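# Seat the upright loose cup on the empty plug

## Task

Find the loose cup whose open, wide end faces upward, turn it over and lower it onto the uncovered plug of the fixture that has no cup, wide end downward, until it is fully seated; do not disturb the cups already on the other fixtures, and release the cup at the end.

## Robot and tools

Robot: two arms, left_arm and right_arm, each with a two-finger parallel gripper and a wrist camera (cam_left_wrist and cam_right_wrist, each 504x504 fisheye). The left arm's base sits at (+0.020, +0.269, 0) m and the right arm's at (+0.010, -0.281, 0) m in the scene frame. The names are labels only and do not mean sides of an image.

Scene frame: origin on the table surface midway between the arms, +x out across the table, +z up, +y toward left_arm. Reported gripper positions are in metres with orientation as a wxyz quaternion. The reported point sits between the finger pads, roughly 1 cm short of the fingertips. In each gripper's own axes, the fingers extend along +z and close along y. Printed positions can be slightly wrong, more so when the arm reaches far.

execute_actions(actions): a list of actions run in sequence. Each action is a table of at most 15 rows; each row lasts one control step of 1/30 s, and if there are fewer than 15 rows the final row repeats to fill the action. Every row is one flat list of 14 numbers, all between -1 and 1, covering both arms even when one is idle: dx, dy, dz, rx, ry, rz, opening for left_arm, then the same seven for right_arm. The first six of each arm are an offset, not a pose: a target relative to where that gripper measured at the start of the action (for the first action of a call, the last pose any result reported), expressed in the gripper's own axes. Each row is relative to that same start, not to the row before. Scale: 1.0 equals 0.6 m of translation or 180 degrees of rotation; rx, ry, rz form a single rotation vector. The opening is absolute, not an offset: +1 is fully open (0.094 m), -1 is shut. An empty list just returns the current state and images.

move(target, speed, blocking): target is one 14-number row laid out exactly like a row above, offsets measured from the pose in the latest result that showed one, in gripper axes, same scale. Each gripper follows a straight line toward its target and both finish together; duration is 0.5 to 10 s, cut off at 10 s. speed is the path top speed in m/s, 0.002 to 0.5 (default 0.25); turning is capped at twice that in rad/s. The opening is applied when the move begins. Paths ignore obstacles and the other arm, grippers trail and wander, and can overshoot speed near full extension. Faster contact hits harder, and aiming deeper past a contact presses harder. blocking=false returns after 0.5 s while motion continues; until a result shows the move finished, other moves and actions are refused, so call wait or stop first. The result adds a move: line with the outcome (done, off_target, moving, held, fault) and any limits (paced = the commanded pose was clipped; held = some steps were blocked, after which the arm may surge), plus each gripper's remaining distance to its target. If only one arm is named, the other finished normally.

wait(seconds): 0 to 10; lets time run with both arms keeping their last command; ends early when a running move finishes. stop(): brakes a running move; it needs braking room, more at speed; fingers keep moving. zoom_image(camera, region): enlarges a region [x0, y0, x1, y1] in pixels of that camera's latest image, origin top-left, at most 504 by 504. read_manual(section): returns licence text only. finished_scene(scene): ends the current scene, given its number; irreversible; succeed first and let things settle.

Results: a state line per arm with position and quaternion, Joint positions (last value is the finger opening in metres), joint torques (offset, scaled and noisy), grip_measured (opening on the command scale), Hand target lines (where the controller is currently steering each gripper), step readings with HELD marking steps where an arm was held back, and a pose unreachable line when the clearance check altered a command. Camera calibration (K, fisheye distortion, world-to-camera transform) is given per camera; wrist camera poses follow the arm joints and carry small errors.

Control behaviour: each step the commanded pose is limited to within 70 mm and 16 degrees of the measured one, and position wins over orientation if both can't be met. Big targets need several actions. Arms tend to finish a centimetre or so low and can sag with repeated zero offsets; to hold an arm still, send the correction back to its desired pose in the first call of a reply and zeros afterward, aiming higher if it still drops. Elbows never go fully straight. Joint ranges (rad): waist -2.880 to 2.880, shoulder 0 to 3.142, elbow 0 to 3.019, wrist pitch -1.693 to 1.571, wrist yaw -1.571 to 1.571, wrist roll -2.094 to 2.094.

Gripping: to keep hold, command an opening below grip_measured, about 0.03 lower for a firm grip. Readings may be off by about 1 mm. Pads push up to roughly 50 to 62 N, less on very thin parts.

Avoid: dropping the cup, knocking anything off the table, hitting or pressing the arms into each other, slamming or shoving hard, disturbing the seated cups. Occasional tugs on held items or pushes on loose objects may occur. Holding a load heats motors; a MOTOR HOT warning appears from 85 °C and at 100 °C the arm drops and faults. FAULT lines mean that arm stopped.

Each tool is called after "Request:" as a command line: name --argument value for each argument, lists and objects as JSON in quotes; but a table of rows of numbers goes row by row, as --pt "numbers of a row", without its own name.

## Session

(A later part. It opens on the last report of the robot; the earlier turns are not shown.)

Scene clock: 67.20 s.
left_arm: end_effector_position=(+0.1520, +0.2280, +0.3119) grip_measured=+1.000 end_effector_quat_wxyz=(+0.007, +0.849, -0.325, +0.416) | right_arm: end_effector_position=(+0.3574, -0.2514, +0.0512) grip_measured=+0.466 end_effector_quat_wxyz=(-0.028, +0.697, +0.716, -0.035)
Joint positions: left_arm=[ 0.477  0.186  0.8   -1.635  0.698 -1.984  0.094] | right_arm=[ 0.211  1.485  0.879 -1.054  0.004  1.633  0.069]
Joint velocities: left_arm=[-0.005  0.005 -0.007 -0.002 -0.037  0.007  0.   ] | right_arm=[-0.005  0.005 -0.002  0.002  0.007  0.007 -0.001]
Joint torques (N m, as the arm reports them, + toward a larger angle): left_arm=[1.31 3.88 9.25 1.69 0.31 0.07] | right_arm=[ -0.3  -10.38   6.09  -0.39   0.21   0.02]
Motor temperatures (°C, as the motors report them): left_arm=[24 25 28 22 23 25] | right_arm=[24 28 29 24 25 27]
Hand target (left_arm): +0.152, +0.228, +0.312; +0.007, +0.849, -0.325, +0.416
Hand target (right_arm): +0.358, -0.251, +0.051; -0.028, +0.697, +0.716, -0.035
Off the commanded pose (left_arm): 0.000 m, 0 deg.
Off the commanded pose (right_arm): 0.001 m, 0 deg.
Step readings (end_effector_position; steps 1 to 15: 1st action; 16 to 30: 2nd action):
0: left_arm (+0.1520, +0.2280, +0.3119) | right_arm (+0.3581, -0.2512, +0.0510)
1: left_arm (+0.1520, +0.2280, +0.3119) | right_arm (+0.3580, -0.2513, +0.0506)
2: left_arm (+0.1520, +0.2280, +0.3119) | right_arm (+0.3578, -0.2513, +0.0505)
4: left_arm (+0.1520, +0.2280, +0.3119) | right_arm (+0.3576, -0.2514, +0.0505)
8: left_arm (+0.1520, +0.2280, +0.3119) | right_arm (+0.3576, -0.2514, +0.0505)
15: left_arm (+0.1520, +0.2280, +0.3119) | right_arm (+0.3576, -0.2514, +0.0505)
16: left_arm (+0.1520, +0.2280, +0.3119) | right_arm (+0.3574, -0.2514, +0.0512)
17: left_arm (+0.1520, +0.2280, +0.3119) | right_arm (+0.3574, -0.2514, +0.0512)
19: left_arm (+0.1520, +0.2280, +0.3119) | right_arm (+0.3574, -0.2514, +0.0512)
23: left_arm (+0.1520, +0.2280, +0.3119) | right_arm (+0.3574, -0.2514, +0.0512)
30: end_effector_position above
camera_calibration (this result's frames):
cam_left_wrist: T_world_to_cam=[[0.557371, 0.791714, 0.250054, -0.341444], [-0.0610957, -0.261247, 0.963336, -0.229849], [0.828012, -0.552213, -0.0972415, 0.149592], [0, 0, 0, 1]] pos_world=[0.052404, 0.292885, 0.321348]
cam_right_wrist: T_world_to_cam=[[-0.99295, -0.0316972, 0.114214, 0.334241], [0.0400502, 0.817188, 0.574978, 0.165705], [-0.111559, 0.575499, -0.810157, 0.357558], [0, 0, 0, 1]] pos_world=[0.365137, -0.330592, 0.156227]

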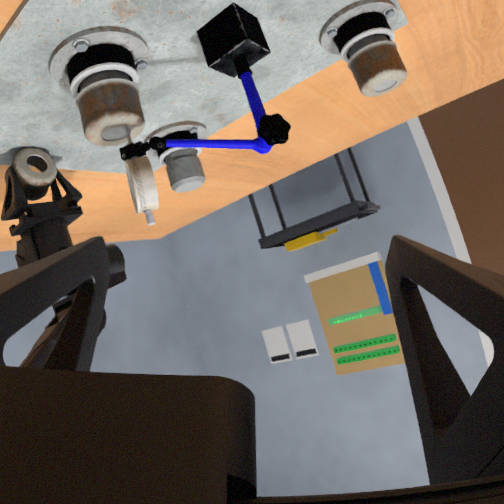

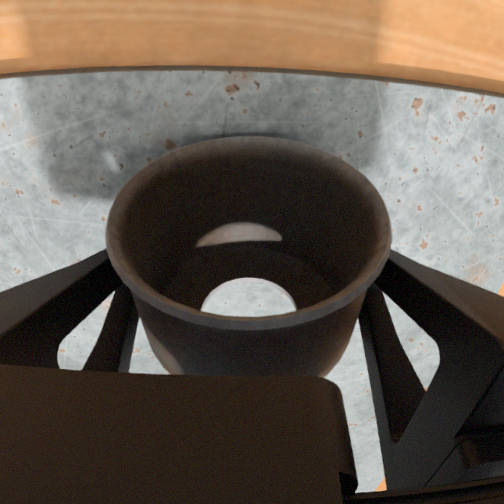

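Request:
execute_actions --actions '[[[0,0,0,0,0,0,1,0,0,0,0,0,0,0.6]],[[0,0,0,0,0,0,1,0,0,0,0,0,0,1]],[[0,0,0,0,0,0,1,0,0,-0.1,0,0,0,1]],[[0,0,0,0,0,0,1,0,0,-0.06,0,0,0,1]]]'

Request:
move --target '[0,0,0,0,0,0,1,0,0,-0.02,0,0,-0.5,1]' --speed 0.5

Request:
move --target '[0,0,0,0,0,0,1,0,0,-0.01,0,0,-0.5,1]' --speed 0.5

Scene clock: 71.77 s.
left_arm: end_effector_position=(+0.1520, +0.2280, +0.3119) grip_measured=+1.000 end_effector_quat_wxyz=(+0.007, +0.849, -0.325, +0.416) | right_arm: end_effector_position=(+0.3333, -0.2535, +0.1117) grip_measured=+1.000 end_effector_quat_wxyz=(-0.058, +0.695, +0.713, -0.070)
Joint positions: left_arm=[ 0.477  0.186  0.8   -1.635  0.698 -1.984  0.094] | right_arm=[ 0.211  1.397  0.96  -1.315  0.004  1.633  0.094]
Joint velocities: left_arm=[-0.005 -0.005 -0.007  0.002 -0.007 -0.037  0.   ] | right_arm=[-0.005 -0.024  0.002 -0.002 -0.037 -0.051  0.   ]
Joint torques (N m, as the arm reports them, + toward a larger angle): left_arm=[1.92 3.81 9.26 1.63 0.3  0.07] | right_arm=[ -0.76 -11.47   9.43  -0.77   0.21   0.03]
Motor temperatures (°C, as the motors report them): left_arm=[24 25 28 22 23 25] | right_arm=[24 28 30 24 25 27]
Hand target (left_arm): +0.152, +0.228, +0.312; +0.007, +0.849, -0.325, +0.416
Hand target (right_arm): +0.349, -0.252, +0.132; -0.040, +0.696, +0.715, -0.050
Off the commanded pose (left_arm): 0.000 m, 0 deg.
Off the commanded pose (right_arm): 0.026 m, 3 deg.
Step readings (end_effector_position; steps 1 to 15: 1st action; 16 to 30: 2nd action; 31 to 45: 3rd action; 46 to 60: 4th action):
0: left_arm (+0.1520, +0.2280, +0.3119) | right_arm (+0.3574, -0.2514, +0.0512)
1: left_arm (+0.1520, +0.2280, +0.3119) | right_arm (+0.3574, -0.2514, +0.0512)
2: left_arm (+0.1520, +0.2280, +0.3119) | right_arm (+0.3571, -0.2514, +0.0509)
4: left_arm (+0.1520, +0.2280, +0.3119) | right_arm (+0.3557, -0.2515, +0.0501)
8: left_arm (+0.1520, +0.2280, +0.3119) | right_arm (+0.3555, -0.2515, +0.0499)
15: left_arm (+0.1520, +0.2280, +0.3119) | right_arm (+0.3555, -0.2515, +0.0499)
16: left_arm (+0.1520, +0.2280, +0.3119) | right_arm (+0.3553, -0.2516, +0.0498)
17: left_arm (+0.1520, +0.2280, +0.3119) | right_arm (+0.3552, -0.2516, +0.0497)
19: left_arm (+0.1520, +0.2280, +0.3119) | right_arm (+0.3544, -0.2516, +0.0493)
23: left_arm (+0.1520, +0.2280, +0.3119) | right_arm (+0.3539, -0.2517, +0.0490)
30: left_arm (+0.1520, +0.2280, +0.3119) | right_arm (+0.3539, -0.2517, +0.0490)
31: left_arm (+0.1520, +0.2280, +0.3119) | right_arm (+0.3505, -0.2520, +0.0521)
32: left_arm (+0.1520, +0.2280, +0.3119) | right_arm (+0.3444, -0.2525, +0.0575)
34: left_arm (+0.1520, +0.2280, +0.3119) | right_arm (+0.3392, -0.2530, +0.0706)
38: left_arm (+0.1520, +0.2280, +0.3119) | right_arm (+0.3433, -0.2526, +0.0916)
45: left_arm (+0.1520, +0.2280, +0.3119) | right_arm (+0.3458, -0.2524, +0.0959)
46: left_arm (+0.1520, +0.2280, +0.3119) | right_arm (+0.3432, -0.2526, +0.0975)
47: left_arm (+0.1520, +0.2280, +0.3119) | right_arm (+0.3384, -0.2530, +0.0999)
49: left_arm (+0.1520, +0.2280, +0.3119) | right_arm (+0.3332, -0.2535, +0.1049)
53: left_arm (+0.1520, +0.2280, +0.3119) | right_arm (+0.3330, -0.2535, +0.1109)
60: end_effector_position above
camera_calibration (this result's frames):
cam_left_wrist: T_world_to_cam=[[0.557371, 0.791714, 0.250054, -0.341444], [-0.0610957, -0.261247, 0.963336, -0.229849], [0.828012, -0.552213, -0.0972415, 0.149592], [0, 0, 0, 1]] pos_world=[0.052404, 0.292885, 0.321348]
cam_right_wrist: T_world_to_cam=[[-0.978177, -0.0303908, 0.205538, 0.288526], [0.0925882, 0.821834, 0.562154, 0.118735], [-0.186002, 0.568917, -0.801085, 0.427227], [0, 0, 0, 1]] pos_world=[0.350702, -0.331869, 0.216195]

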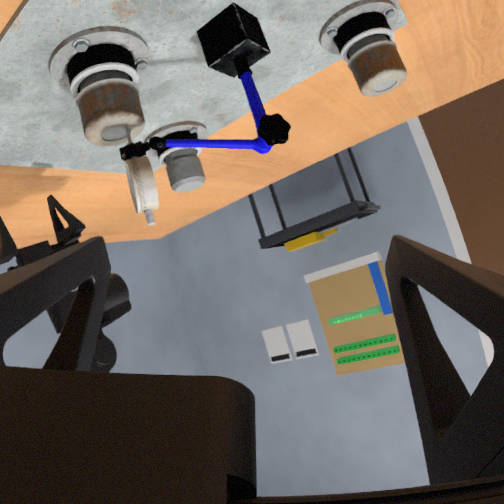

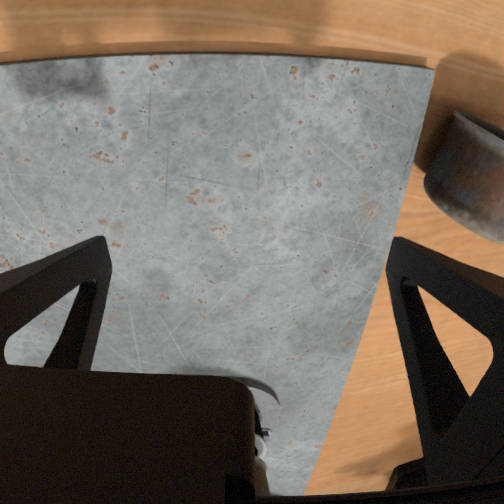

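Scene clock: 74.10 s.
left_arm: end_effector_position=(+0.1520, +0.2280, +0.3119) grip_measured=+1.000 end_effector_quat_wxyz=(+0.007, +0.849, -0.325, +0.416) | right_arm: end_effector_position=(+0.3262, -0.2547, +0.1119) grip_measured=+1.000 end_effector_quat_wxyz=(-0.104, -0.003, +0.994, -0.012)
Joint positions: left_arm=[ 0.477  0.186  0.8   -1.635  0.698 -1.984  0.094] | right_arm=[ 0.211  1.397  0.957 -1.34   0.007  0.083  0.094]
Joint velocities: left_arm=[ 0.015 -0.005  0.017 -0.002 -0.022  0.081  0.   ] | right_arm=[-0.005  0.005 -0.012  0.002 -0.066  0.051  0.   ]
Joint torques (N m, as the arm reports them, + toward a larger angle): left_arm=[1.4  4.02 9.23 1.64 0.32 0.06] | right_arm=[ -0.88 -11.07   8.47  -0.63   0.03  -0.21]
Motor temperatures (°C, as the motors report them): left_arm=[24 25 28 22 23 25] | right_arm=[24 28 30 24 25 27]
Hand target (left_arm): +0.152, +0.228, +0.312; +0.007, +0.849, -0.325, +0.416
Hand target (right_arm): +0.335, -0.253, +0.124; -0.090, -0.013, +0.996, -0.009
Off the commanded pose (left_arm): 0.000 m, 0 deg.
Off the commanded pose (right_arm): 0.015 m, 2 deg.
move: off_target (right_arm)
camera_calibration (this result's frames):
cam_left_wrist: T_world_to_cam=[[0.557371, 0.791714, 0.250054, -0.341444], [-0.0610957, -0.261247, 0.963336, -0.229849], [0.828012, -0.552213, -0.0972415, 0.149592], [0, 0, 0, 1]] pos_world=[0.052404, 0.292885, 0.321348]
cam_right_wrist: T_world_to_cam=[[0.0202462, -0.998662, 0.0475822, -0.273118], [-0.671848, 0.0216551, 0.740372, 0.145815], [-0.740412, -0.0469577, -0.670511, 0.436176], [0, 0, 0, 1]] pos_world=[0.426445, -0.255428, 0.197498]

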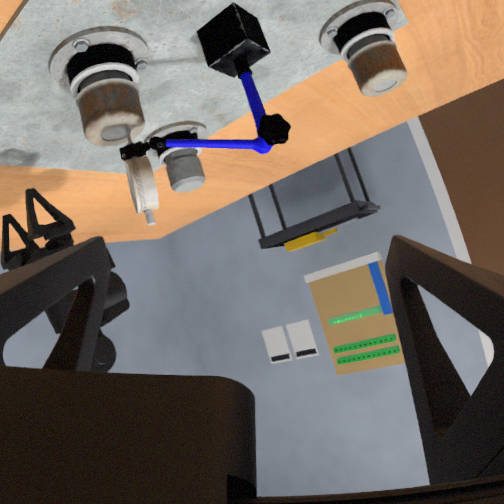

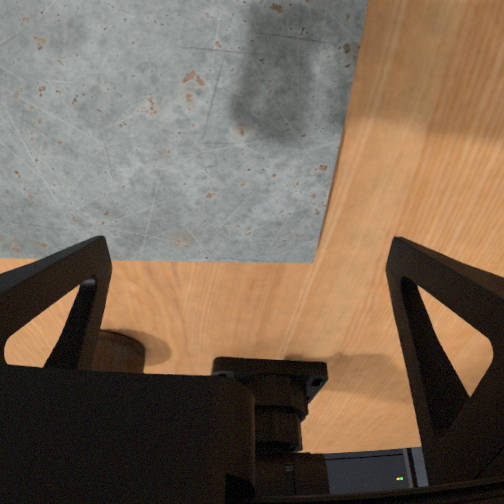

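Scene clock: 76.43 s.
left_arm: end_effector_position=(+0.1520, +0.2280, +0.3119) grip_measured=+1.000 end_effector_quat_wxyz=(+0.007, +0.849, -0.325, +0.416) | right_arm: end_effector_position=(+0.3229, -0.2555, +0.1112) grip_measured=+1.000 end_effector_quat_wxyz=(+0.088, +0.698, -0.708, -0.066)
Joint positions: left_arm=[ 0.477  0.186  0.8   -1.635  0.698 -1.984  0.094] | right_arm=[ 0.211  1.397  0.953 -1.348  0.01  -1.467  0.094]
Joint velocities: left_arm=[-0.005 -0.005 -0.017 -0.012  0.022  0.007  0.   ] | right_arm=[-0.005 -0.005  0.002  0.002 -0.037 -0.081  0.   ]
Joint torques (N m, as the arm reports them, + toward a larger angle): left_arm=[1.7  3.77 9.27 1.65 0.31 0.06] | right_arm=[ -1.22 -11.29   7.3   -0.65  -0.07  -0.17]
Motor temperatures (°C, as the motors report them): left_arm=[24 25 28 22 23 25] | right_arm=[24 28 30 24 25 27]
Hand target (left_arm): +0.152, +0.228, +0.312; +0.007, +0.849, -0.325, +0.416
Hand target (right_arm): +0.327, -0.255, +0.118; +0.082, +0.705, -0.701, -0.065
Off the commanded pose (left_arm): 0.000 m, 0 deg.
Off the commanded pose (right_arm): 0.008 m, 1 deg.
move: done
camera_calibration (this result's frames):
cam_left_wrist: T_world_to_cam=[[0.557371, 0.791714, 0.250054, -0.341444], [-0.0610957, -0.261247, 0.963336, -0.229849], [0.828012, -0.552213, -0.0972415, 0.149592], [0, 0, 0, 1]] pos_world=[0.052404, 0.292885, 0.321348]
cam_right_wrist: T_world_to_cam=[[0.981265, -0.0103442, -0.192385, -0.30494], [0.109226, -0.792713, 0.59973, -0.300466], [-0.15871, -0.609507, -0.776732, 0.113489], [0, 0, 0, 1]] pos_world=[0.350058, -0.172165, 0.209682]

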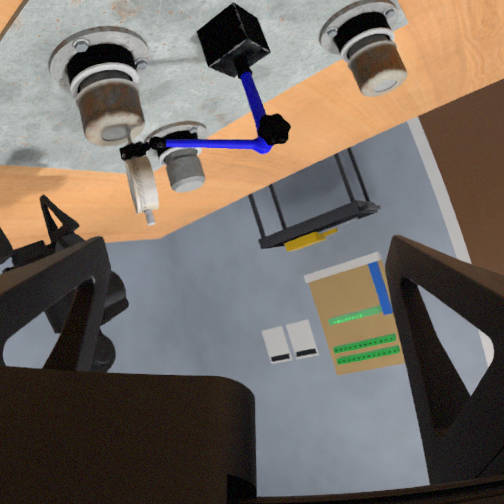

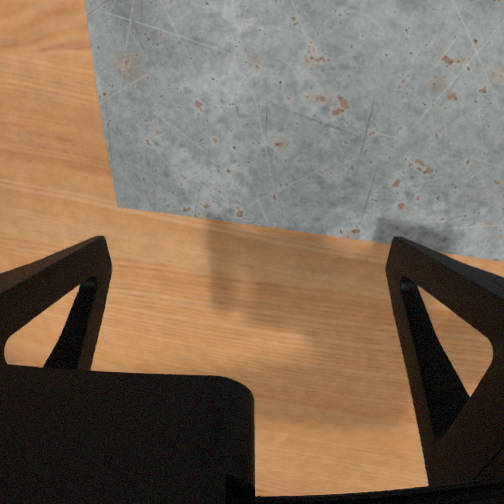

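Request:
move --target '[0,0,0,0,0,0,1,0.1,0,-0.15,0,0,0.5,1]' --speed 0.5

Scene clock: 80.03 s.
left_arm: end_effector_position=(+0.1520, +0.2280, +0.3119) grip_measured=+1.000 end_effector_quat_wxyz=(+0.007, +0.849, -0.325, +0.416) | right_arm: end_effector_position=(+0.3284, -0.3106, +0.1790) grip_measured=+1.000 end_effector_quat_wxyz=(-0.139, -0.006, +0.990, -0.011)
Joint positions: left_arm=[ 0.477  0.186  0.8   -1.635  0.698 -1.984  0.094] | right_arm=[ 0.054  1.384  1.119 -1.582  0.042 -0.075  0.094]
Joint velocities: left_arm=[-0.005 -0.005 -0.022 -0.007 -0.022 -0.037  0.   ] | right_arm=[-0.034 -0.015 -0.012  0.002 -0.022  0.007  0.   ]
Joint torques (N m, as the arm reports them, + toward a larger angle): left_arm=[1.71 3.85 9.22 1.65 0.28 0.08] | right_arm=[ -1.51 -11.52  10.02  -1.17   0.35   0.21]
Motor temperatures (°C, as the motors report them): left_arm=[24 25 28 22 23 25] | right_arm=[24 28 30 24 25 27]
Hand target (left_arm): +0.152, +0.228, +0.312; +0.007, +0.849, -0.325, +0.416
Hand target (right_arm): +0.340, -0.313, +0.201; -0.110, +0.007, +0.994, -0.015
Off the commanded pose (left_arm): 0.000 m, 0 deg.
Off the commanded pose (right_arm): 0.026 m, 4 deg.
move: off_target (right_arm)
camera_calibration (this result's frames):
cam_left_wrist: T_world_to_cam=[[0.557371, 0.791714, 0.250054, -0.341444], [-0.0610957, -0.261247, 0.963336, -0.229849], [0.828012, -0.552213, -0.0972415, 0.149592], [0, 0, 0, 1]] pos_world=[0.052404, 0.292885, 0.321348]
cam_right_wrist: T_world_to_cam=[[0.0271729, -0.99873, 0.042427, -0.333628], [-0.61849, 0.0165463, 0.785619, 0.0716715], [-0.785323, -0.0475882, -0.617255, 0.485133], [0, 0, 0, 1]] pos_world=[0.43438, -0.311304, 0.257299]

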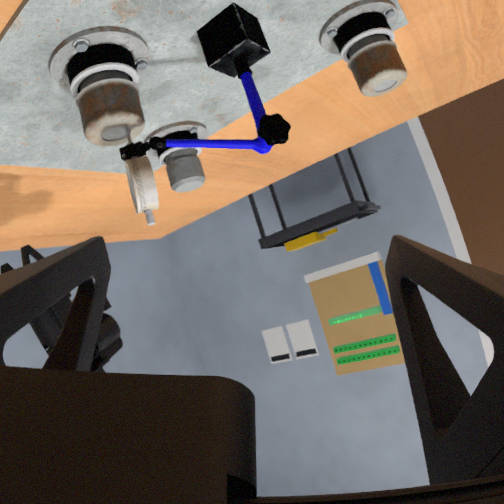

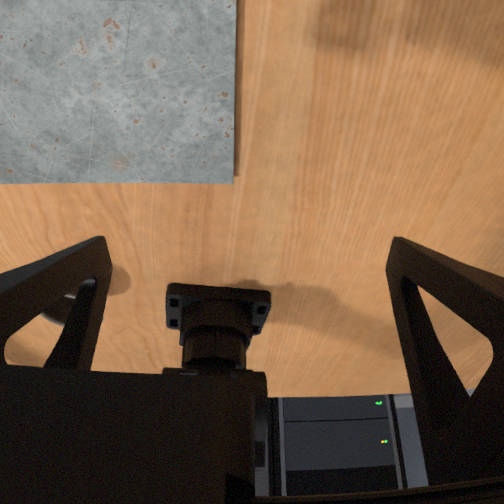

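Request:
move --target '[0,0,0,0,0,0,1,0.08,0.2,-0.05,0,0,0,1]' --speed 0.4

Scene clock: 91.77 s.
left_arm: end_effector_position=(+0.1520, +0.2280, +0.3119) grip_measured=+1.000 end_effector_quat_wxyz=(+0.007, +0.849, -0.325, +0.416) | right_arm: end_effector_position=(+0.2779, -0.1925, +0.2062) grip_measured=+1.000 end_effector_quat_wxyz=(-0.153, -0.018, +0.988, -0.012)
Joint positions: left_arm=[ 0.477  0.186  0.8   -1.635  0.698 -1.984  0.094] | right_arm=[ 0.409  1.286  1.095 -1.683 -0.056  0.241  0.094]
Joint velocities: left_arm=[-0.005 -0.015 -0.002 -0.002 -0.066  0.037  0.   ] | right_arm=[-0.015 -0.005 -0.002  0.012 -0.022 -0.022  0.   ]
Joint torques (N m, as the arm reports them, + toward a larger angle): left_arm=[1.51 3.73 9.28 1.63 0.31 0.05] | right_arm=[ -1.39 -10.     9.06  -0.87   0.23   0.16]
Motor temperatures (°C, as the motors report them): left_arm=[24 25 28 22 23 25] | right_arm=[24 28 33 24 25 27]
Hand target (left_arm): +0.152, +0.228, +0.312; +0.007, +0.849, -0.325, +0.416
Hand target (right_arm): +0.287, -0.192, +0.219; -0.137, -0.006, +0.990, -0.010
Off the commanded pose (left_arm): 0.000 m, 0 deg.
Off the commanded pose (right_arm): 0.017 m, 2 deg.
move: off_target (right_arm)
camera_calibration (this result's frames):
cam_left_wrist: T_world_to_cam=[[0.557371, 0.791714, 0.250054, -0.341444], [-0.0610957, -0.261247, 0.963336, -0.229849], [0.828012, -0.552213, -0.0972415, 0.149592], [0, 0, 0, 1]] pos_world=[0.052404, 0.292885, 0.321348]
cam_right_wrist: T_world_to_cam=[[0.053632, -0.997703, 0.04138, -0.222319], [-0.595198, 0.00133347, 0.803578, 0.00394701], [-0.801788, -0.0677268, -0.593759, 0.463761], [0, 0, 0, 1]] pos_world=[0.38611, -0.190405, 0.28139]

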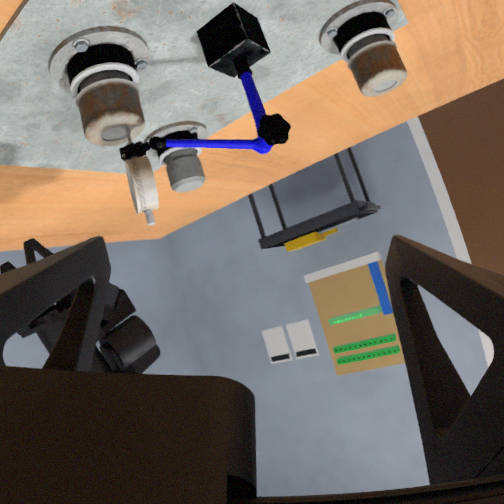

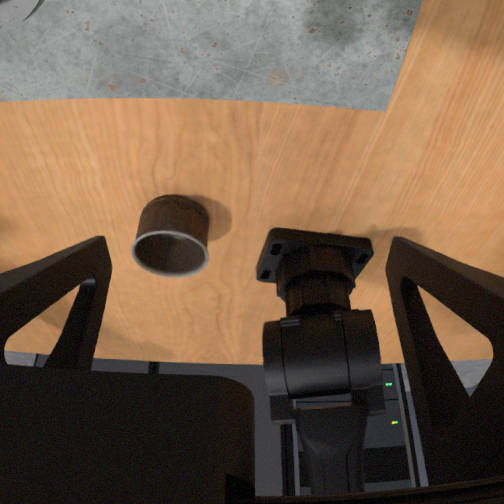

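Request:
move --target '[0.052,0.545,0.253,-0.347,-0.006,0.709,1,-0.2,-0.35,-0.05,0,0,0,1]' --speed 0.3

Scene clock: 103.43 s.
left_arm: end_effector_position=(+0.0904, -0.0653, +0.1287) grip_measured=+1.000 end_effector_quat_wxyz=(+0.013, -0.010, +0.999, +0.036) | right_arm: end_effector_position=(+0.3964, -0.3883, +0.1917) grip_measured=+1.000 end_effector_quat_wxyz=(-0.170, -0.012, +0.985, -0.010)
Joint positions: left_arm=[-1.537  1.345  0.967 -1.259 -0.039 -1.405  0.094] | right_arm=[-0.105  1.616  1.399 -1.682  0.098 -0.236  0.094]
Joint velocities: left_arm=[ 0.005 -0.005  0.002  0.007 -0.007 -0.022  0.   ] | right_arm=[ 0.005 -0.015 -0.007  0.002 -0.007  0.007  0.   ]
Joint torques (N m, as the arm reports them, + toward a larger angle): left_arm=[ 0.84 -9.4  13.75 -0.32 -0.28  0.12] | right_arm=[ -1.02 -13.42  10.19  -0.69   0.25  -0.22]
Motor temperatures (°C, as the motors report them): left_arm=[24 25 29 22 23 25] | right_arm=[24 28 34 24 25 27]
Hand target (left_arm): +0.090, -0.079, +0.139; +0.016, -0.001, +0.999, +0.030
Hand target (right_arm): +0.411, -0.394, +0.201; -0.155, -0.018, +0.988, -0.013
Off the commanded pose (left_arm): 0.033 m, 5 deg.
Off the commanded pose (right_arm): 0.019 m, 2 deg.
move: off_target (left_arm, right_arm)
camera_calibration (this result's frames):
cam_left_wrist: T_world_to_cam=[[0.0290224, -0.996682, -0.0760426, -0.0562221], [-0.815773, -0.0675796, 0.57441, -0.00283699], [-0.577643, 0.0453628, -0.815028, 0.279329], [0, 0, 0, 1]] pos_world=[0.16067, -0.0688984, 0.225015]
cam_right_wrist: T_world_to_cam=[[0.0418695, -0.998451, 0.0366535, -0.41822], [-0.567841, 0.00640471, 0.823113, 0.0737878], [-0.822073, -0.0552767, -0.566693, 0.544594], [0, 0, 0, 1]] pos_world=[0.507107, -0.387941, 0.263211]

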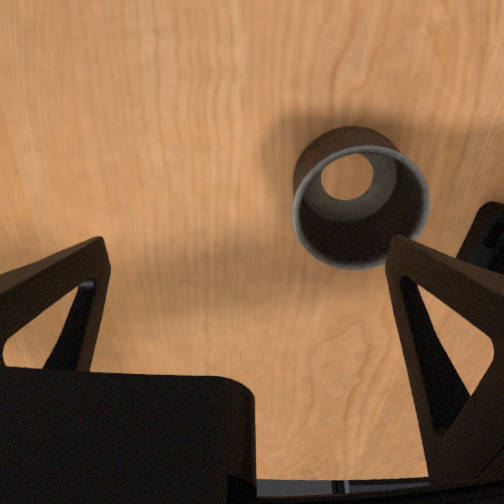

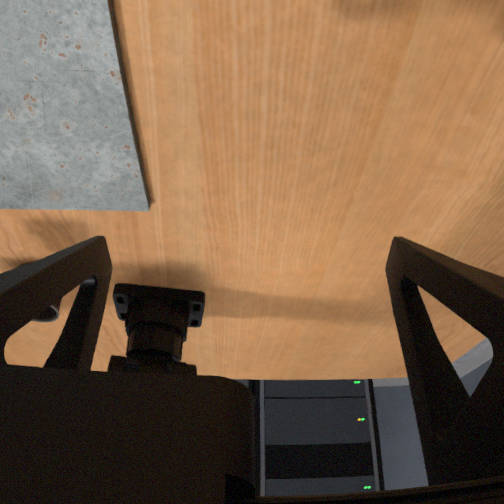

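Request:
move --target '[0.033,-0.035,0.09,0,0,0,-0.15,0,0,0,0,0,0,1]' --speed 0.25

Scene clock: 105.93 s.
left_arm: end_effector_position=(+0.0753, -0.0812, +0.0797) grip_measured=-0.148 end_effector_quat_wxyz=(+0.015, -0.009, +0.999, +0.035) | right_arm: end_effector_position=(+0.3950, -0.3880, +0.1904) grip_measured=+1.000 end_effector_quat_wxyz=(-0.172, -0.013, +0.985, -0.009)
Joint positions: left_arm=[-1.588  1.44   0.919 -1.117 -0.039 -1.452  0.04 ] | right_arm=[-0.105  1.616  1.395 -1.682  0.098 -0.237  0.094]
Joint velocities: left_arm=[-0.005 -0.005 -0.002  0.002  0.051  0.037  0.   ] | right_arm=[ 0.005 -0.024 -0.007 -0.007  0.022  0.066  0.   ]
Joint torques (N m, as the arm reports them, + toward a larger angle): left_arm=[  0.63 -10.56   8.56   1.18  -0.1   -0.08] | right_arm=[ -1.15 -14.49   7.47  -0.68   0.16   0.01]
Motor temperatures (°C, as the motors report them): left_arm=[24 25 29 22 23 25] | right_arm=[24 28 34 24 25 27]
Hand target (left_arm): +0.073, -0.083, +0.074; +0.014, -0.010, +0.999, +0.036
Hand target (right_arm): +0.396, -0.388, +0.192; -0.170, -0.012, +0.985, -0.010
Off the commanded pose (left_arm): 0.008 m, 0 deg.
Off the commanded pose (right_arm): 0.002 m, 0 deg.
move: done
camera_calibration (this result's frames):
cam_left_wrist: T_world_to_cam=[[0.0264782, -0.996858, -0.0746502, -0.0752508], [-0.817919, -0.0645375, 0.571702, 0.0125002], [-0.574723, 0.0459202, -0.817058, 0.231331], [0, 0, 0, 1]] pos_world=[0.145168, -0.0848304, 0.176247]
cam_right_wrist: T_world_to_cam=[[0.0427474, -0.998466, 0.0351761, -0.417859], [-0.564155, 0.00493476, 0.825654, 0.0715833], [-0.824562, -0.0551394, -0.563079, 0.543046], [0, 0, 0, 1]] pos_world=[0.506022, -0.387628, 0.261373]

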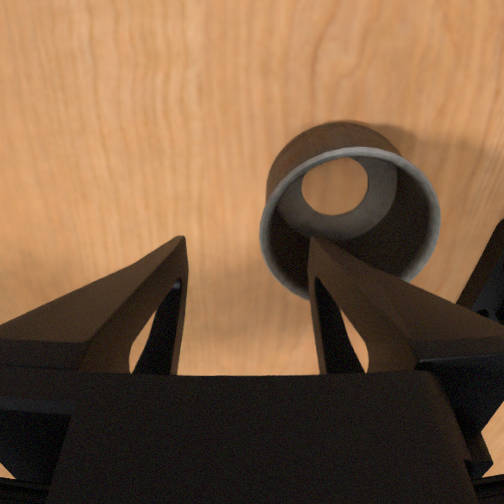

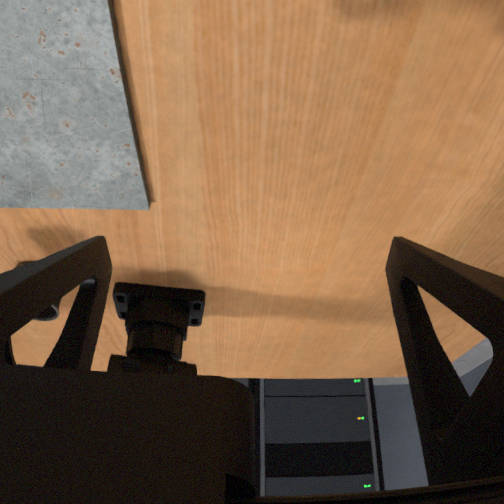

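Request:
move --target '[0.008,-0.009,0.08,0,0,0,-0.15,0,0,0,0,0,0,1]' --speed 0.12

Scene clock: 107.90 s.
left_arm: end_effector_position=(+0.0755, -0.0830, +0.0400) grip_measured=-0.148 end_effector_quat_wxyz=(+0.015, -0.010, +0.999, +0.032) | right_arm: end_effector_position=(+0.3936, -0.3877, +0.1890) grip_measured=+1.000 end_effector_quat_wxyz=(-0.174, -0.013, +0.985, -0.008)
Joint positions: left_arm=[-1.588  1.504  0.866 -0.992 -0.039 -1.455  0.04 ] | right_arm=[-0.105  1.616  1.39  -1.682  0.098 -0.237  0.094]
Joint velocities: left_arm=[ 0.005 -0.005 -0.017 -0.007 -0.007 -0.022 -0.   ] | right_arm=[-0.015 -0.015 -0.002 -0.012  0.007 -0.007  0.   ]
Joint torques (N m, as the arm reports them, + toward a larger angle): left_arm=[  0.96 -10.01   8.02   1.24  -0.14  -0.08] | right_arm=[ -1.11 -14.13   7.13  -0.65   0.17   0.  ]
Motor temperatures (°C, as the motors report them): left_arm=[24 25 29 22 23 25] | right_arm=[24 28 34 24 25 27]
Hand target (left_arm): +0.072, -0.083, +0.032; +0.015, -0.009, +0.999, +0.036
Hand target (right_arm): +0.395, -0.388, +0.190; -0.172, -0.013, +0.985, -0.009
Off the commanded pose (left_arm): 0.009 m, 0 deg.
Off the commanded pose (right_arm): 0.002 m, 0 deg.
move: done
camera_calibration (this result's frames):
cam_left_wrist: T_world_to_cam=[[0.0288358, -0.99731, -0.0673923, -0.0805641], [-0.818431, -0.0622635, 0.571221, 0.0355431], [-0.573881, 0.0386843, -0.818025, 0.198484], [0, 0, 0, 1]] pos_world=[0.145319, -0.0858126, 0.136633]
cam_right_wrist: T_world_to_cam=[[0.0429015, -0.998502, 0.0339535, -0.417269], [-0.560467, 0.0040804, 0.828167, 0.0696316], [-0.827065, -0.0545595, -0.559452, 0.541675], [0, 0, 0, 1]] pos_world=[0.504928, -0.387375, 0.259542]

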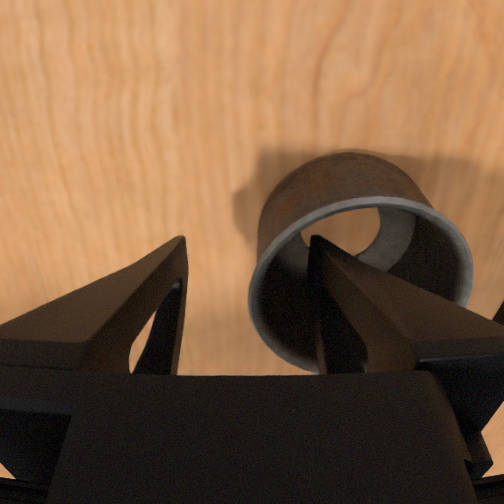

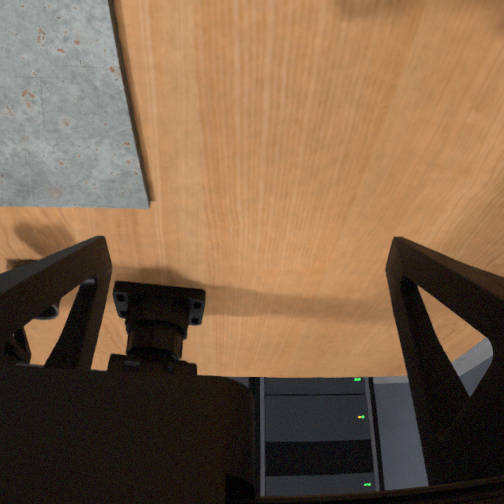

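Request:
execute_actions --actions '[[[0.01,-0.004,0.03,0,0,0,-0.15,0,0,0,0,0,0,1]],[[0,0,0,0,0,0,-0.7,0,0,0,0,0,0,1]],[[0,0,0,0,0,0,-1,0,0,0,0,0,0,1]],[[0,0,0,0,0,0,-1,0,0,0,0,0,0,1]]]'

Scene clock: 111.10 s.
left_arm: end_effector_position=(+0.0746, -0.0879, +0.0362) grip_measured=-0.921 end_effector_quat_wxyz=(+0.017, -0.012, +1.000, +0.018) | right_arm: end_effector_position=(+0.3879, -0.3864, +0.1838) grip_measured=+1.000 end_effector_quat_wxyz=(-0.183, -0.013, +0.983, -0.006)
Joint positions: left_arm=[-1.592  1.505  0.856 -0.953 -0.038 -1.462  0.004] | right_arm=[-0.105  1.616  1.372 -1.682  0.098 -0.237  0.094]
Joint velocities: left_arm=[-0.005 -0.015 -0.007 -0.002 -0.022 -0.051 -0.   ] | right_arm=[-0.005 -0.015  0.002  0.012  0.007 -0.051  0.   ]
Joint torques (N m, as the arm reports them, + toward a larger angle): left_arm=[  1.45 -11.38   8.36   0.52  -0.15   0.05] | right_arm=[ -1.01 -14.89   7.33  -0.86   0.14   0.03]
Motor temperatures (°C, as the motors report them): left_arm=[24 25 29 22 23 25] | right_arm=[24 28 33 24 25 27]
Hand target (left_arm): +0.075, -0.088, +0.036; +0.017, -0.012, +1.000, +0.018
Hand target (right_arm): +0.389, -0.387, +0.185; -0.181, -0.013, +0.983, -0.007
Off the commanded pose (left_arm): 0.000 m, 0 deg.
Off the commanded pose (right_arm): 0.002 m, 0 deg.
Step readings (end_effector_position; steps 1 to 15: 1st action; 16 to 30: 2nd action; 31 to 45: 3rd action; 46 to 60: 4th action):
0: left_arm (+0.0755, -0.0830, +0.0400) | right_arm (+0.3936, -0.3877, +0.1890)
1: left_arm (+0.0755, -0.0838, +0.0393) | right_arm (+0.3934, -0.3876, +0.1889)
2: left_arm (+0.0756, -0.0854, +0.0384) | right_arm (+0.3932, -0.3876, +0.1887)
4: left_arm (+0.0753, -0.0861, +0.0363) | right_arm (+0.3925, -0.3874, +0.1880)
8: left_arm (+0.0747, -0.0861, +0.0343) | right_arm (+0.3921, -0.3873, +0.1877)
15: left_arm (+0.0747, -0.0863, +0.0341) | right_arm (+0.3921, -0.3873, +0.1877)
16: left_arm (+0.0747, -0.0863, +0.0341) | right_arm (+0.3920, -0.3873, +0.1876)
17: left_arm (+0.0747, -0.0863, +0.0341) | right_arm (+0.3918, -0.3873, +0.1874)
19: left_arm (+0.0747, -0.0863, +0.0341) | right_arm (+0.3911, -0.3871, +0.1867)
23: left_arm (+0.0747, -0.0863, +0.0341) | right_arm (+0.3907, -0.3870, +0.1864)
30: left_arm (+0.0747, -0.0863, +0.0341) | right_arm (+0.3907, -0.3870, +0.1864)
31: left_arm (+0.0745, -0.0864, +0.0341) | right_arm (+0.3905, -0.3870, +0.1862)
32: left_arm (+0.0744, -0.0868, +0.0345) | right_arm (+0.3903, -0.3869, +0.1859)
34: left_arm (+0.0747, -0.0878, +0.0361) | right_arm (+0.3897, -0.3868, +0.1854)
38: left_arm (+0.0746, -0.0879, +0.0362) | right_arm (+0.3893, -0.3867, +0.1851)
45: left_arm (+0.0746, -0.0879, +0.0362) | right_arm (+0.3893, -0.3867, +0.1851)
46: left_arm (+0.0746, -0.0879, +0.0362) | right_arm (+0.3891, -0.3866, +0.1849)
47: left_arm (+0.0746, -0.0879, +0.0362) | right_arm (+0.3889, -0.3866, +0.1847)
49: left_arm (+0.0746, -0.0879, +0.0362) | right_arm (+0.3882, -0.3864, +0.1841)
53: left_arm (+0.0746, -0.0879, +0.0362) | right_arm (+0.3879, -0.3864, +0.1838)
60: end_effector_position above
camera_calibration (this result's frames):
cam_left_wrist: T_world_to_cam=[[0.0317039, -0.998703, -0.0398493, -0.0869496], [-0.820381, -0.048776, 0.569734, 0.0380069], [-0.570938, 0.0146288, -0.820863, 0.192847], [0, 0, 0, 1]] pos_world=[0.144041, -0.0878041, 0.133182]
cam_right_wrist: T_world_to_cam=[[0.0434635, -0.998632, 0.0290562, -0.414896], [-0.545605, 0.000637251, 0.838042, 0.0618928], [-0.836914, -0.0522775, -0.544831, 0.536098], [0, 0, 0, 1]] pos_world=[0.50047, -0.386342, 0.25227]

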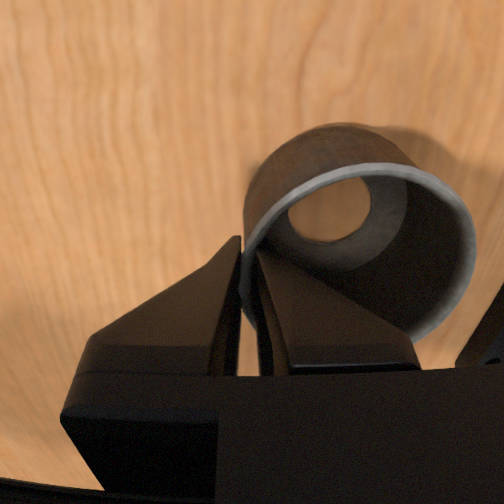

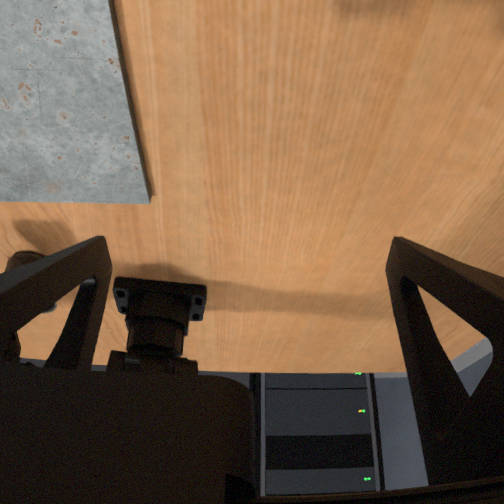

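Request:
move --target '[0,0.03,-0.17,0,0,0,-1,0,0,0,0,0,0,1]' --speed 0.25

Request:
move --target '[-0.19,-0.04,0.03,0.483,-0.152,-0.152,-1,0,0,0,0,0,0,1]' --speed 0.25

Scene clock: 117.13 s.
left_arm: end_effector_position=(+0.0708, -0.0600, +0.1227) grip_measured=-0.926 end_effector_quat_wxyz=(+0.015, -0.012, +0.999, +0.032) | right_arm: end_effector_position=(+0.3864, -0.3860, +0.1825) grip_measured=+1.000 end_effector_quat_wxyz=(-0.185, -0.013, +0.983, -0.006)
Joint positions: left_arm=[-1.592  1.323  0.93  -1.237 -0.038 -1.462  0.003] | right_arm=[-0.105  1.616  1.367 -1.682  0.098 -0.237  0.094]
Joint velocities: left_arm=[-0.005 -0.005 -0.002 -0.012 -0.037  0.037 -0.001] | right_arm=[-0.005  0.015 -0.007 -0.002 -0.022  0.022  0.   ]
Joint torques (N m, as the arm reports them, + toward a larger angle): left_arm=[  1.25 -10.19  13.57  -0.42  -0.16  -0.02] | right_arm=[ -1.06 -13.45   6.99  -0.91   0.3   -0.04]
Motor temperatures (°C, as the motors report them): left_arm=[24 25 29 22 23 25] | right_arm=[24 29 33 24 25 27]
Hand target (left_arm): +0.071, -0.072, +0.138; +0.017, -0.012, +1.000, +0.018
Hand target (right_arm): +0.388, -0.386, +0.184; -0.183, -0.013, +0.983, -0.006
Off the commanded pose (left_arm): 0.021 m, 2 deg.
Off the commanded pose (right_arm): 0.002 m, 0 deg.
move: off_target (left_arm)
camera_calibration (this result's frames):
cam_left_wrist: T_world_to_cam=[[0.0315084, -0.997246, -0.0671335, -0.0520683], [-0.818296, -0.0643062, 0.571188, -0.0142217], [-0.573932, 0.0369379, -0.818069, 0.26248], [0, 0, 0, 1]] pos_world=[0.140649, -0.0625349, 0.219355]
cam_right_wrist: T_world_to_cam=[[0.0435904, -0.998662, 0.0278303, -0.414299], [-0.541863, -0.000229867, 0.840467, 0.0599752], [-0.839336, -0.0517165, -0.541147, 0.534682], [0, 0, 0, 1]] pos_world=[0.499336, -0.386079, 0.250465]

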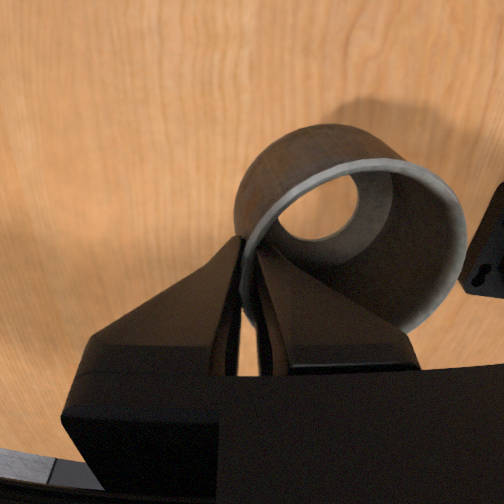

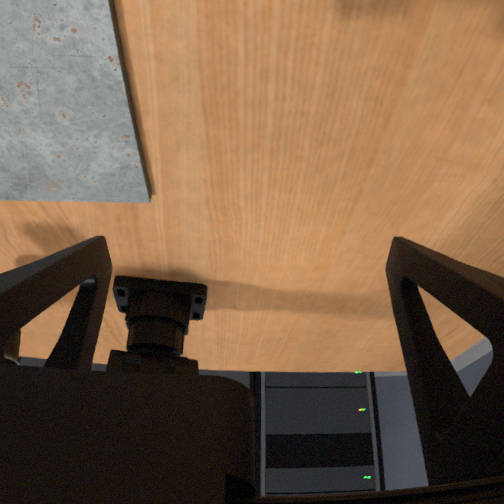

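Scene clock: 121.03 s.
left_arm: end_effector_position=(+0.1791, -0.0815, +0.0968) grip_measured=-0.927 end_effector_quat_wxyz=(+0.223, -0.202, +0.707, -0.640) | right_arm: end_effector_position=(+0.3850, -0.3857, +0.1812) grip_measured=+1.000 end_effector_quat_wxyz=(-0.187, -0.013, +0.982, -0.005)
Joint positions: left_arm=[-1.445  1.686  0.147  1.453 -0.331 -1.542  0.003] | right_arm=[-0.105  1.616  1.363 -1.682  0.098 -0.237  0.094]
Joint velocities: left_arm=[-0.005 -0.005 -0.007 -0.007 -0.007 -0.007  0.002] | right_arm=[-0.015  0.015 -0.002 -0.007 -0.007  0.037  0.   ]
Joint torques (N m, as the arm reports them, + toward a larger angle): left_arm=[ 2.56 -8.03  3.32  4.5  -0.15  0.16] | right_arm=[ -1.25 -14.66   7.19  -0.68   0.16  -0.03]
Motor temperatures (°C, as the motors report them): left_arm=[24 25 29 22 23 25] | right_arm=[24 29 32 24 25 27]
Hand target (left_arm): +0.185, -0.083, +0.107; +0.227, -0.207, +0.690, -0.655
Hand target (right_arm): +0.386, -0.386, +0.182; -0.185, -0.013, +0.983, -0.006
Off the commanded pose (left_arm): 0.012 m, 3 deg.
Off the commanded pose (right_arm): 0.002 m, 0 deg.
move: off_target (left_arm)
camera_calibration (this result's frames):
cam_left_wrist: T_world_to_cam=[[0.00861957, -0.0977841, 0.99517, -0.104054], [-0.999475, 0.0302343, 0.0116276, 0.182137], [-0.0312253, -0.994748, -0.0974721, 0.0531944], [0, 0, 0, 1]] pos_world=[0.1846, 0.0372334, 0.106618]
cam_right_wrist: T_world_to_cam=[[0.0437118, -0.99869, 0.0266038, -0.413702], [-0.538109, -0.00109948, 0.842874, 0.0580645], [-0.841741, -0.0511593, -0.537452, 0.533257], [0, 0, 0, 1]] pos_world=[0.498193, -0.385815, 0.248665]

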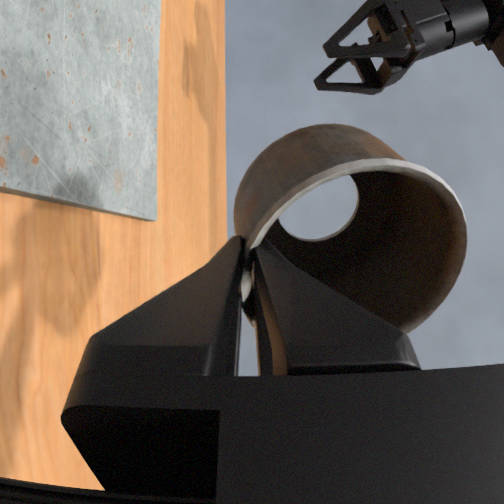

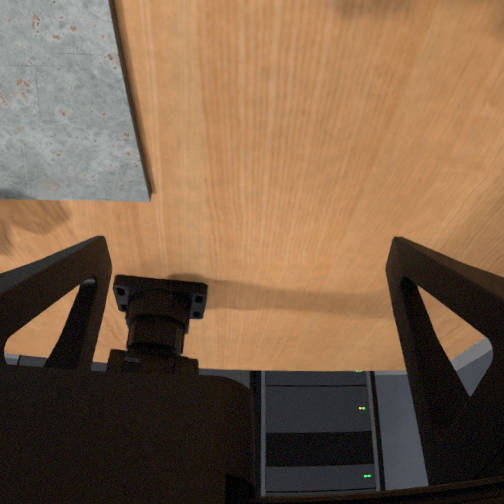

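Request:
move --target '[0,-0.015,0,0,0,0,-1,0.32,0.5,0.04,-0.06,-0.109,0.31,1]' --speed 0.3

Scene clock: 127.23 s.
left_arm: end_effector_position=(+0.1792, -0.0815, +0.0978) grip_measured=-0.927 end_effector_quat_wxyz=(+0.223, -0.201, +0.713, -0.634) | right_arm: end_effector_position=(+0.1816, -0.1015, +0.2199) grip_measured=+1.000 end_effector_quat_wxyz=(-0.006, +0.455, +0.891, -0.013)
Joint positions: left_arm=[-1.445  1.644  0.147  1.395 -0.331 -1.542  0.003] | right_arm=[ 0.929  0.999  0.946 -1.546 -0.003  1.75   0.094]
Joint velocities: left_arm=[-0.005 -0.005 -0.002  0.002 -0.022 -0.051  0.   ] | right_arm=[-0.024 -0.015  0.002 -0.007 -0.037  0.081  0.   ]
Joint torques (N m, as the arm reports them, + toward a larger angle): left_arm=[  1.24 -10.15   2.92   2.02  -0.12   0.16] | right_arm=[-0.86 -5.87  8.71 -0.06  0.32  0.16]
Motor temperatures (°C, as the motors report them): left_arm=[24 25 28 22 23 25] | right_arm=[24 29 32 24 25 27]
Hand target (left_arm): +0.179, -0.082, +0.105; +0.223, -0.202, +0.707, -0.640
Hand target (right_arm): +0.186, -0.096, +0.229; +0.001, +0.462, +0.887, +0.004
Off the commanded pose (left_arm): 0.008 m, 1 deg.
Off the commanded pose (right_arm): 0.015 m, 2 deg.
move: off_target (right_arm)
camera_calibration (this result's frames):
cam_left_wrist: T_world_to_cam=[[0.0133412, -0.114186, 0.99337, -0.107159], [-0.999408, 0.0299992, 0.0168707, 0.181601], [-0.0317267, -0.993006, -0.113719, 0.0550597], [0, 0, 0, 1]] pos_world=[0.18467, 0.0369907, 0.109646]
cam_right_wrist: T_world_to_cam=[[-0.805067, -0.590796, 0.0531764, 0.0676504], [-0.454827, 0.672351, 0.584018, 0.0264612], [-0.380789, 0.445987, -0.809997, 0.424057], [0, 0, 0, 1]] pos_world=[0.227974, -0.166947, 0.324433]

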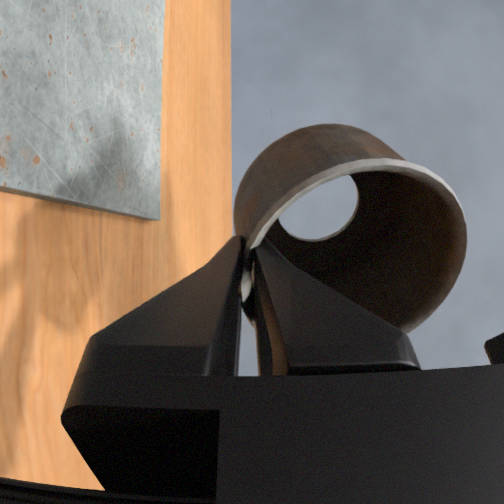

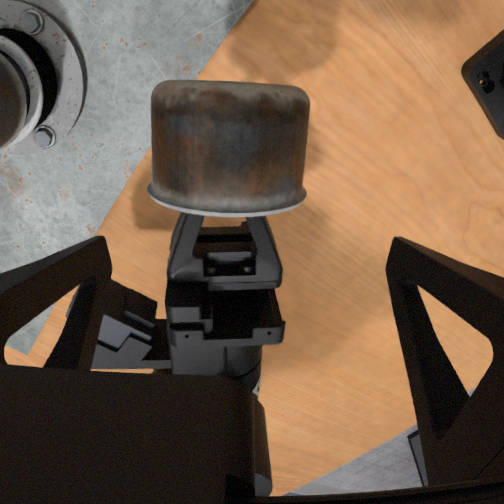

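Request:
move --target '[0,0,0,0,0,0,-1,-0.035,0.016,0.06,0,0,0,1]' --speed 0.15

Scene clock: 131.33 s.
left_arm: end_effector_position=(+0.1792, -0.0815, +0.0978) grip_measured=-0.927 end_effector_quat_wxyz=(+0.223, -0.201, +0.713, -0.634) | right_arm: end_effector_position=(+0.1961, -0.1148, +0.1826) grip_measured=+1.000 end_effector_quat_wxyz=(-0.008, +0.462, +0.887, -0.017)
Joint positions: left_arm=[-1.445  1.644  0.147  1.395 -0.331 -1.542  0.003] | right_arm=[ 0.851  1.02   0.861 -1.448 -0.003  1.688  0.094]
Joint velocities: left_arm=[-0.024 -0.005 -0.002 -0.012 -0.066 -0.066 -0.001] | right_arm=[ 0.005 -0.005 -0.007 -0.002 -0.037 -0.037  0.   ]
Joint torques (N m, as the arm reports them, + toward a larger angle): left_arm=[ 1.29 -8.03  2.89  2.52 -0.06  0.16] | right_arm=[-1.55 -4.9   7.96  0.19  0.31 -0.13]
Motor temperatures (°C, as the motors report them): left_arm=[24 25 27 22 23 25] | right_arm=[24 28 33 24 25 27]
Hand target (left_arm): +0.179, -0.082, +0.098; +0.223, -0.201, +0.713, -0.634
Hand target (right_arm): +0.201, -0.113, +0.183; -0.006, +0.455, +0.890, -0.013
Off the commanded pose (left_arm): 0.000 m, 0 deg.
Off the commanded pose (right_arm): 0.005 m, 1 deg.
move: done
camera_calibration (this result's frames):
cam_left_wrist: T_world_to_cam=[[0.0133412, -0.114186, 0.99337, -0.107159], [-0.999408, 0.0299992, 0.0168707, 0.181601], [-0.0317267, -0.993006, -0.113719, 0.0550597], [0, 0, 0, 1]] pos_world=[0.18467, 0.0369907, 0.109646]
cam_right_wrist: T_world_to_cam=[[-0.813788, -0.577823, 0.0622051, 0.0750069], [-0.43996, 0.682463, 0.583678, 0.0620071], [-0.379715, 0.447622, -0.809599, 0.405261], [0, 0, 0, 1]] pos_world=[0.242204, -0.180381, 0.287241]

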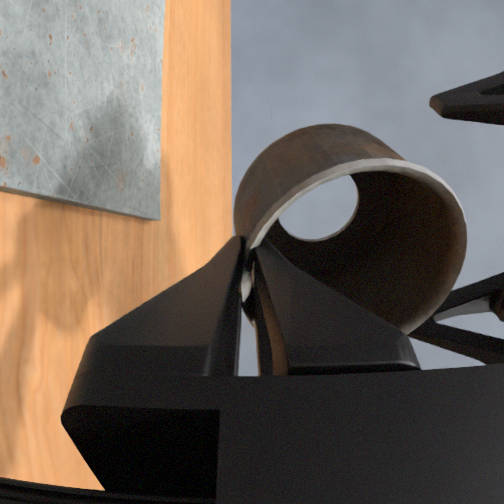

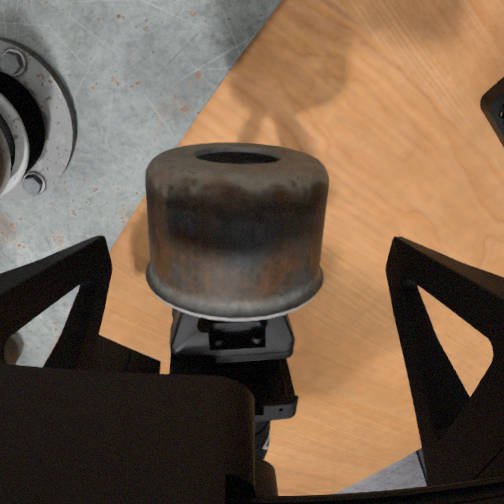

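Request:
move --target '[0,0,0,0,0,0,-1,0,0.01,0.082,0,0,0,1]' --speed 0.12

Scene clock: 134.17 s.
left_arm: end_effector_position=(+0.1792, -0.0815, +0.0978) grip_measured=-0.927 end_effector_quat_wxyz=(+0.223, -0.201, +0.713, -0.634) | right_arm: end_effector_position=(+0.1955, -0.1153, +0.1319) grip_measured=+1.000 end_effector_quat_wxyz=(-0.010, +0.460, +0.888, -0.022)
Joint positions: left_arm=[-1.445  1.644  0.147  1.395 -0.331 -1.542  0.003] | right_arm=[ 0.851  1.063  0.752 -1.307 -0.003  1.685  0.094]
Joint velocities: left_arm=[-0.015 -0.005  0.002  0.007 -0.022 -0.037  0.   ] | right_arm=[-0.015 -0.005  0.002  0.012 -0.022 -0.007  0.   ]
Joint torques (N m, as the arm reports them, + toward a larger angle): left_arm=[ 1.44 -7.91  2.89  2.42 -0.05  0.14] | right_arm=[-2.13 -4.81  7.4  -0.17  0.21  0.01]
Motor temperatures (°C, as the motors report them): left_arm=[24 25 27 22 23 25] | right_arm=[24 28 33 24 25 27]
Hand target (left_arm): +0.179, -0.082, +0.098; +0.223, -0.201, +0.713, -0.634
Hand target (right_arm): +0.200, -0.112, +0.133; -0.008, +0.461, +0.887, -0.017
Off the commanded pose (left_arm): 0.000 m, 0 deg.
Off the commanded pose (right_arm): 0.005 m, 1 deg.
move: done
camera_calibration (this result's frames):
cam_left_wrist: T_world_to_cam=[[0.0133412, -0.114186, 0.99337, -0.107159], [-0.999408, 0.0299992, 0.0168707, 0.181601], [-0.0317267, -0.993006, -0.113719, 0.0550597], [0, 0, 0, 1]] pos_world=[0.18467, 0.0369907, 0.109646]
cam_right_wrist: T_world_to_cam=[[-0.811459, -0.579809, 0.0731823, 0.0752153], [-0.437186, 0.68536, 0.582367, 0.0916735], [-0.387817, 0.440572, -0.809626, 0.364993], [0, 0, 0, 1]] pos_world=[0.242663, -0.180024, 0.236615]

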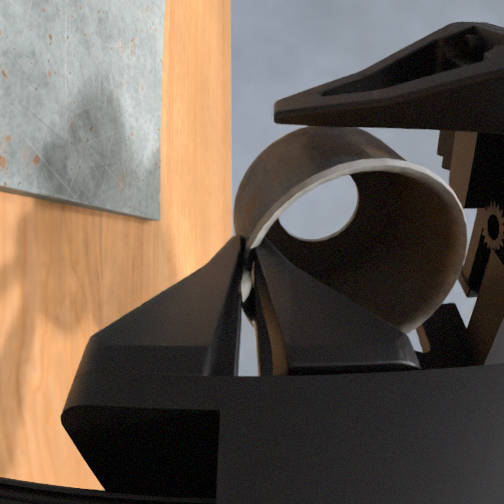

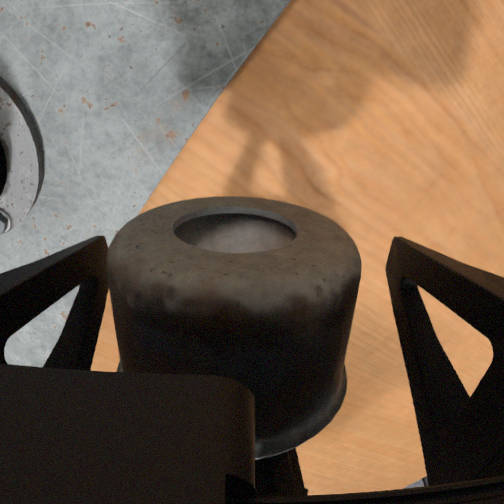

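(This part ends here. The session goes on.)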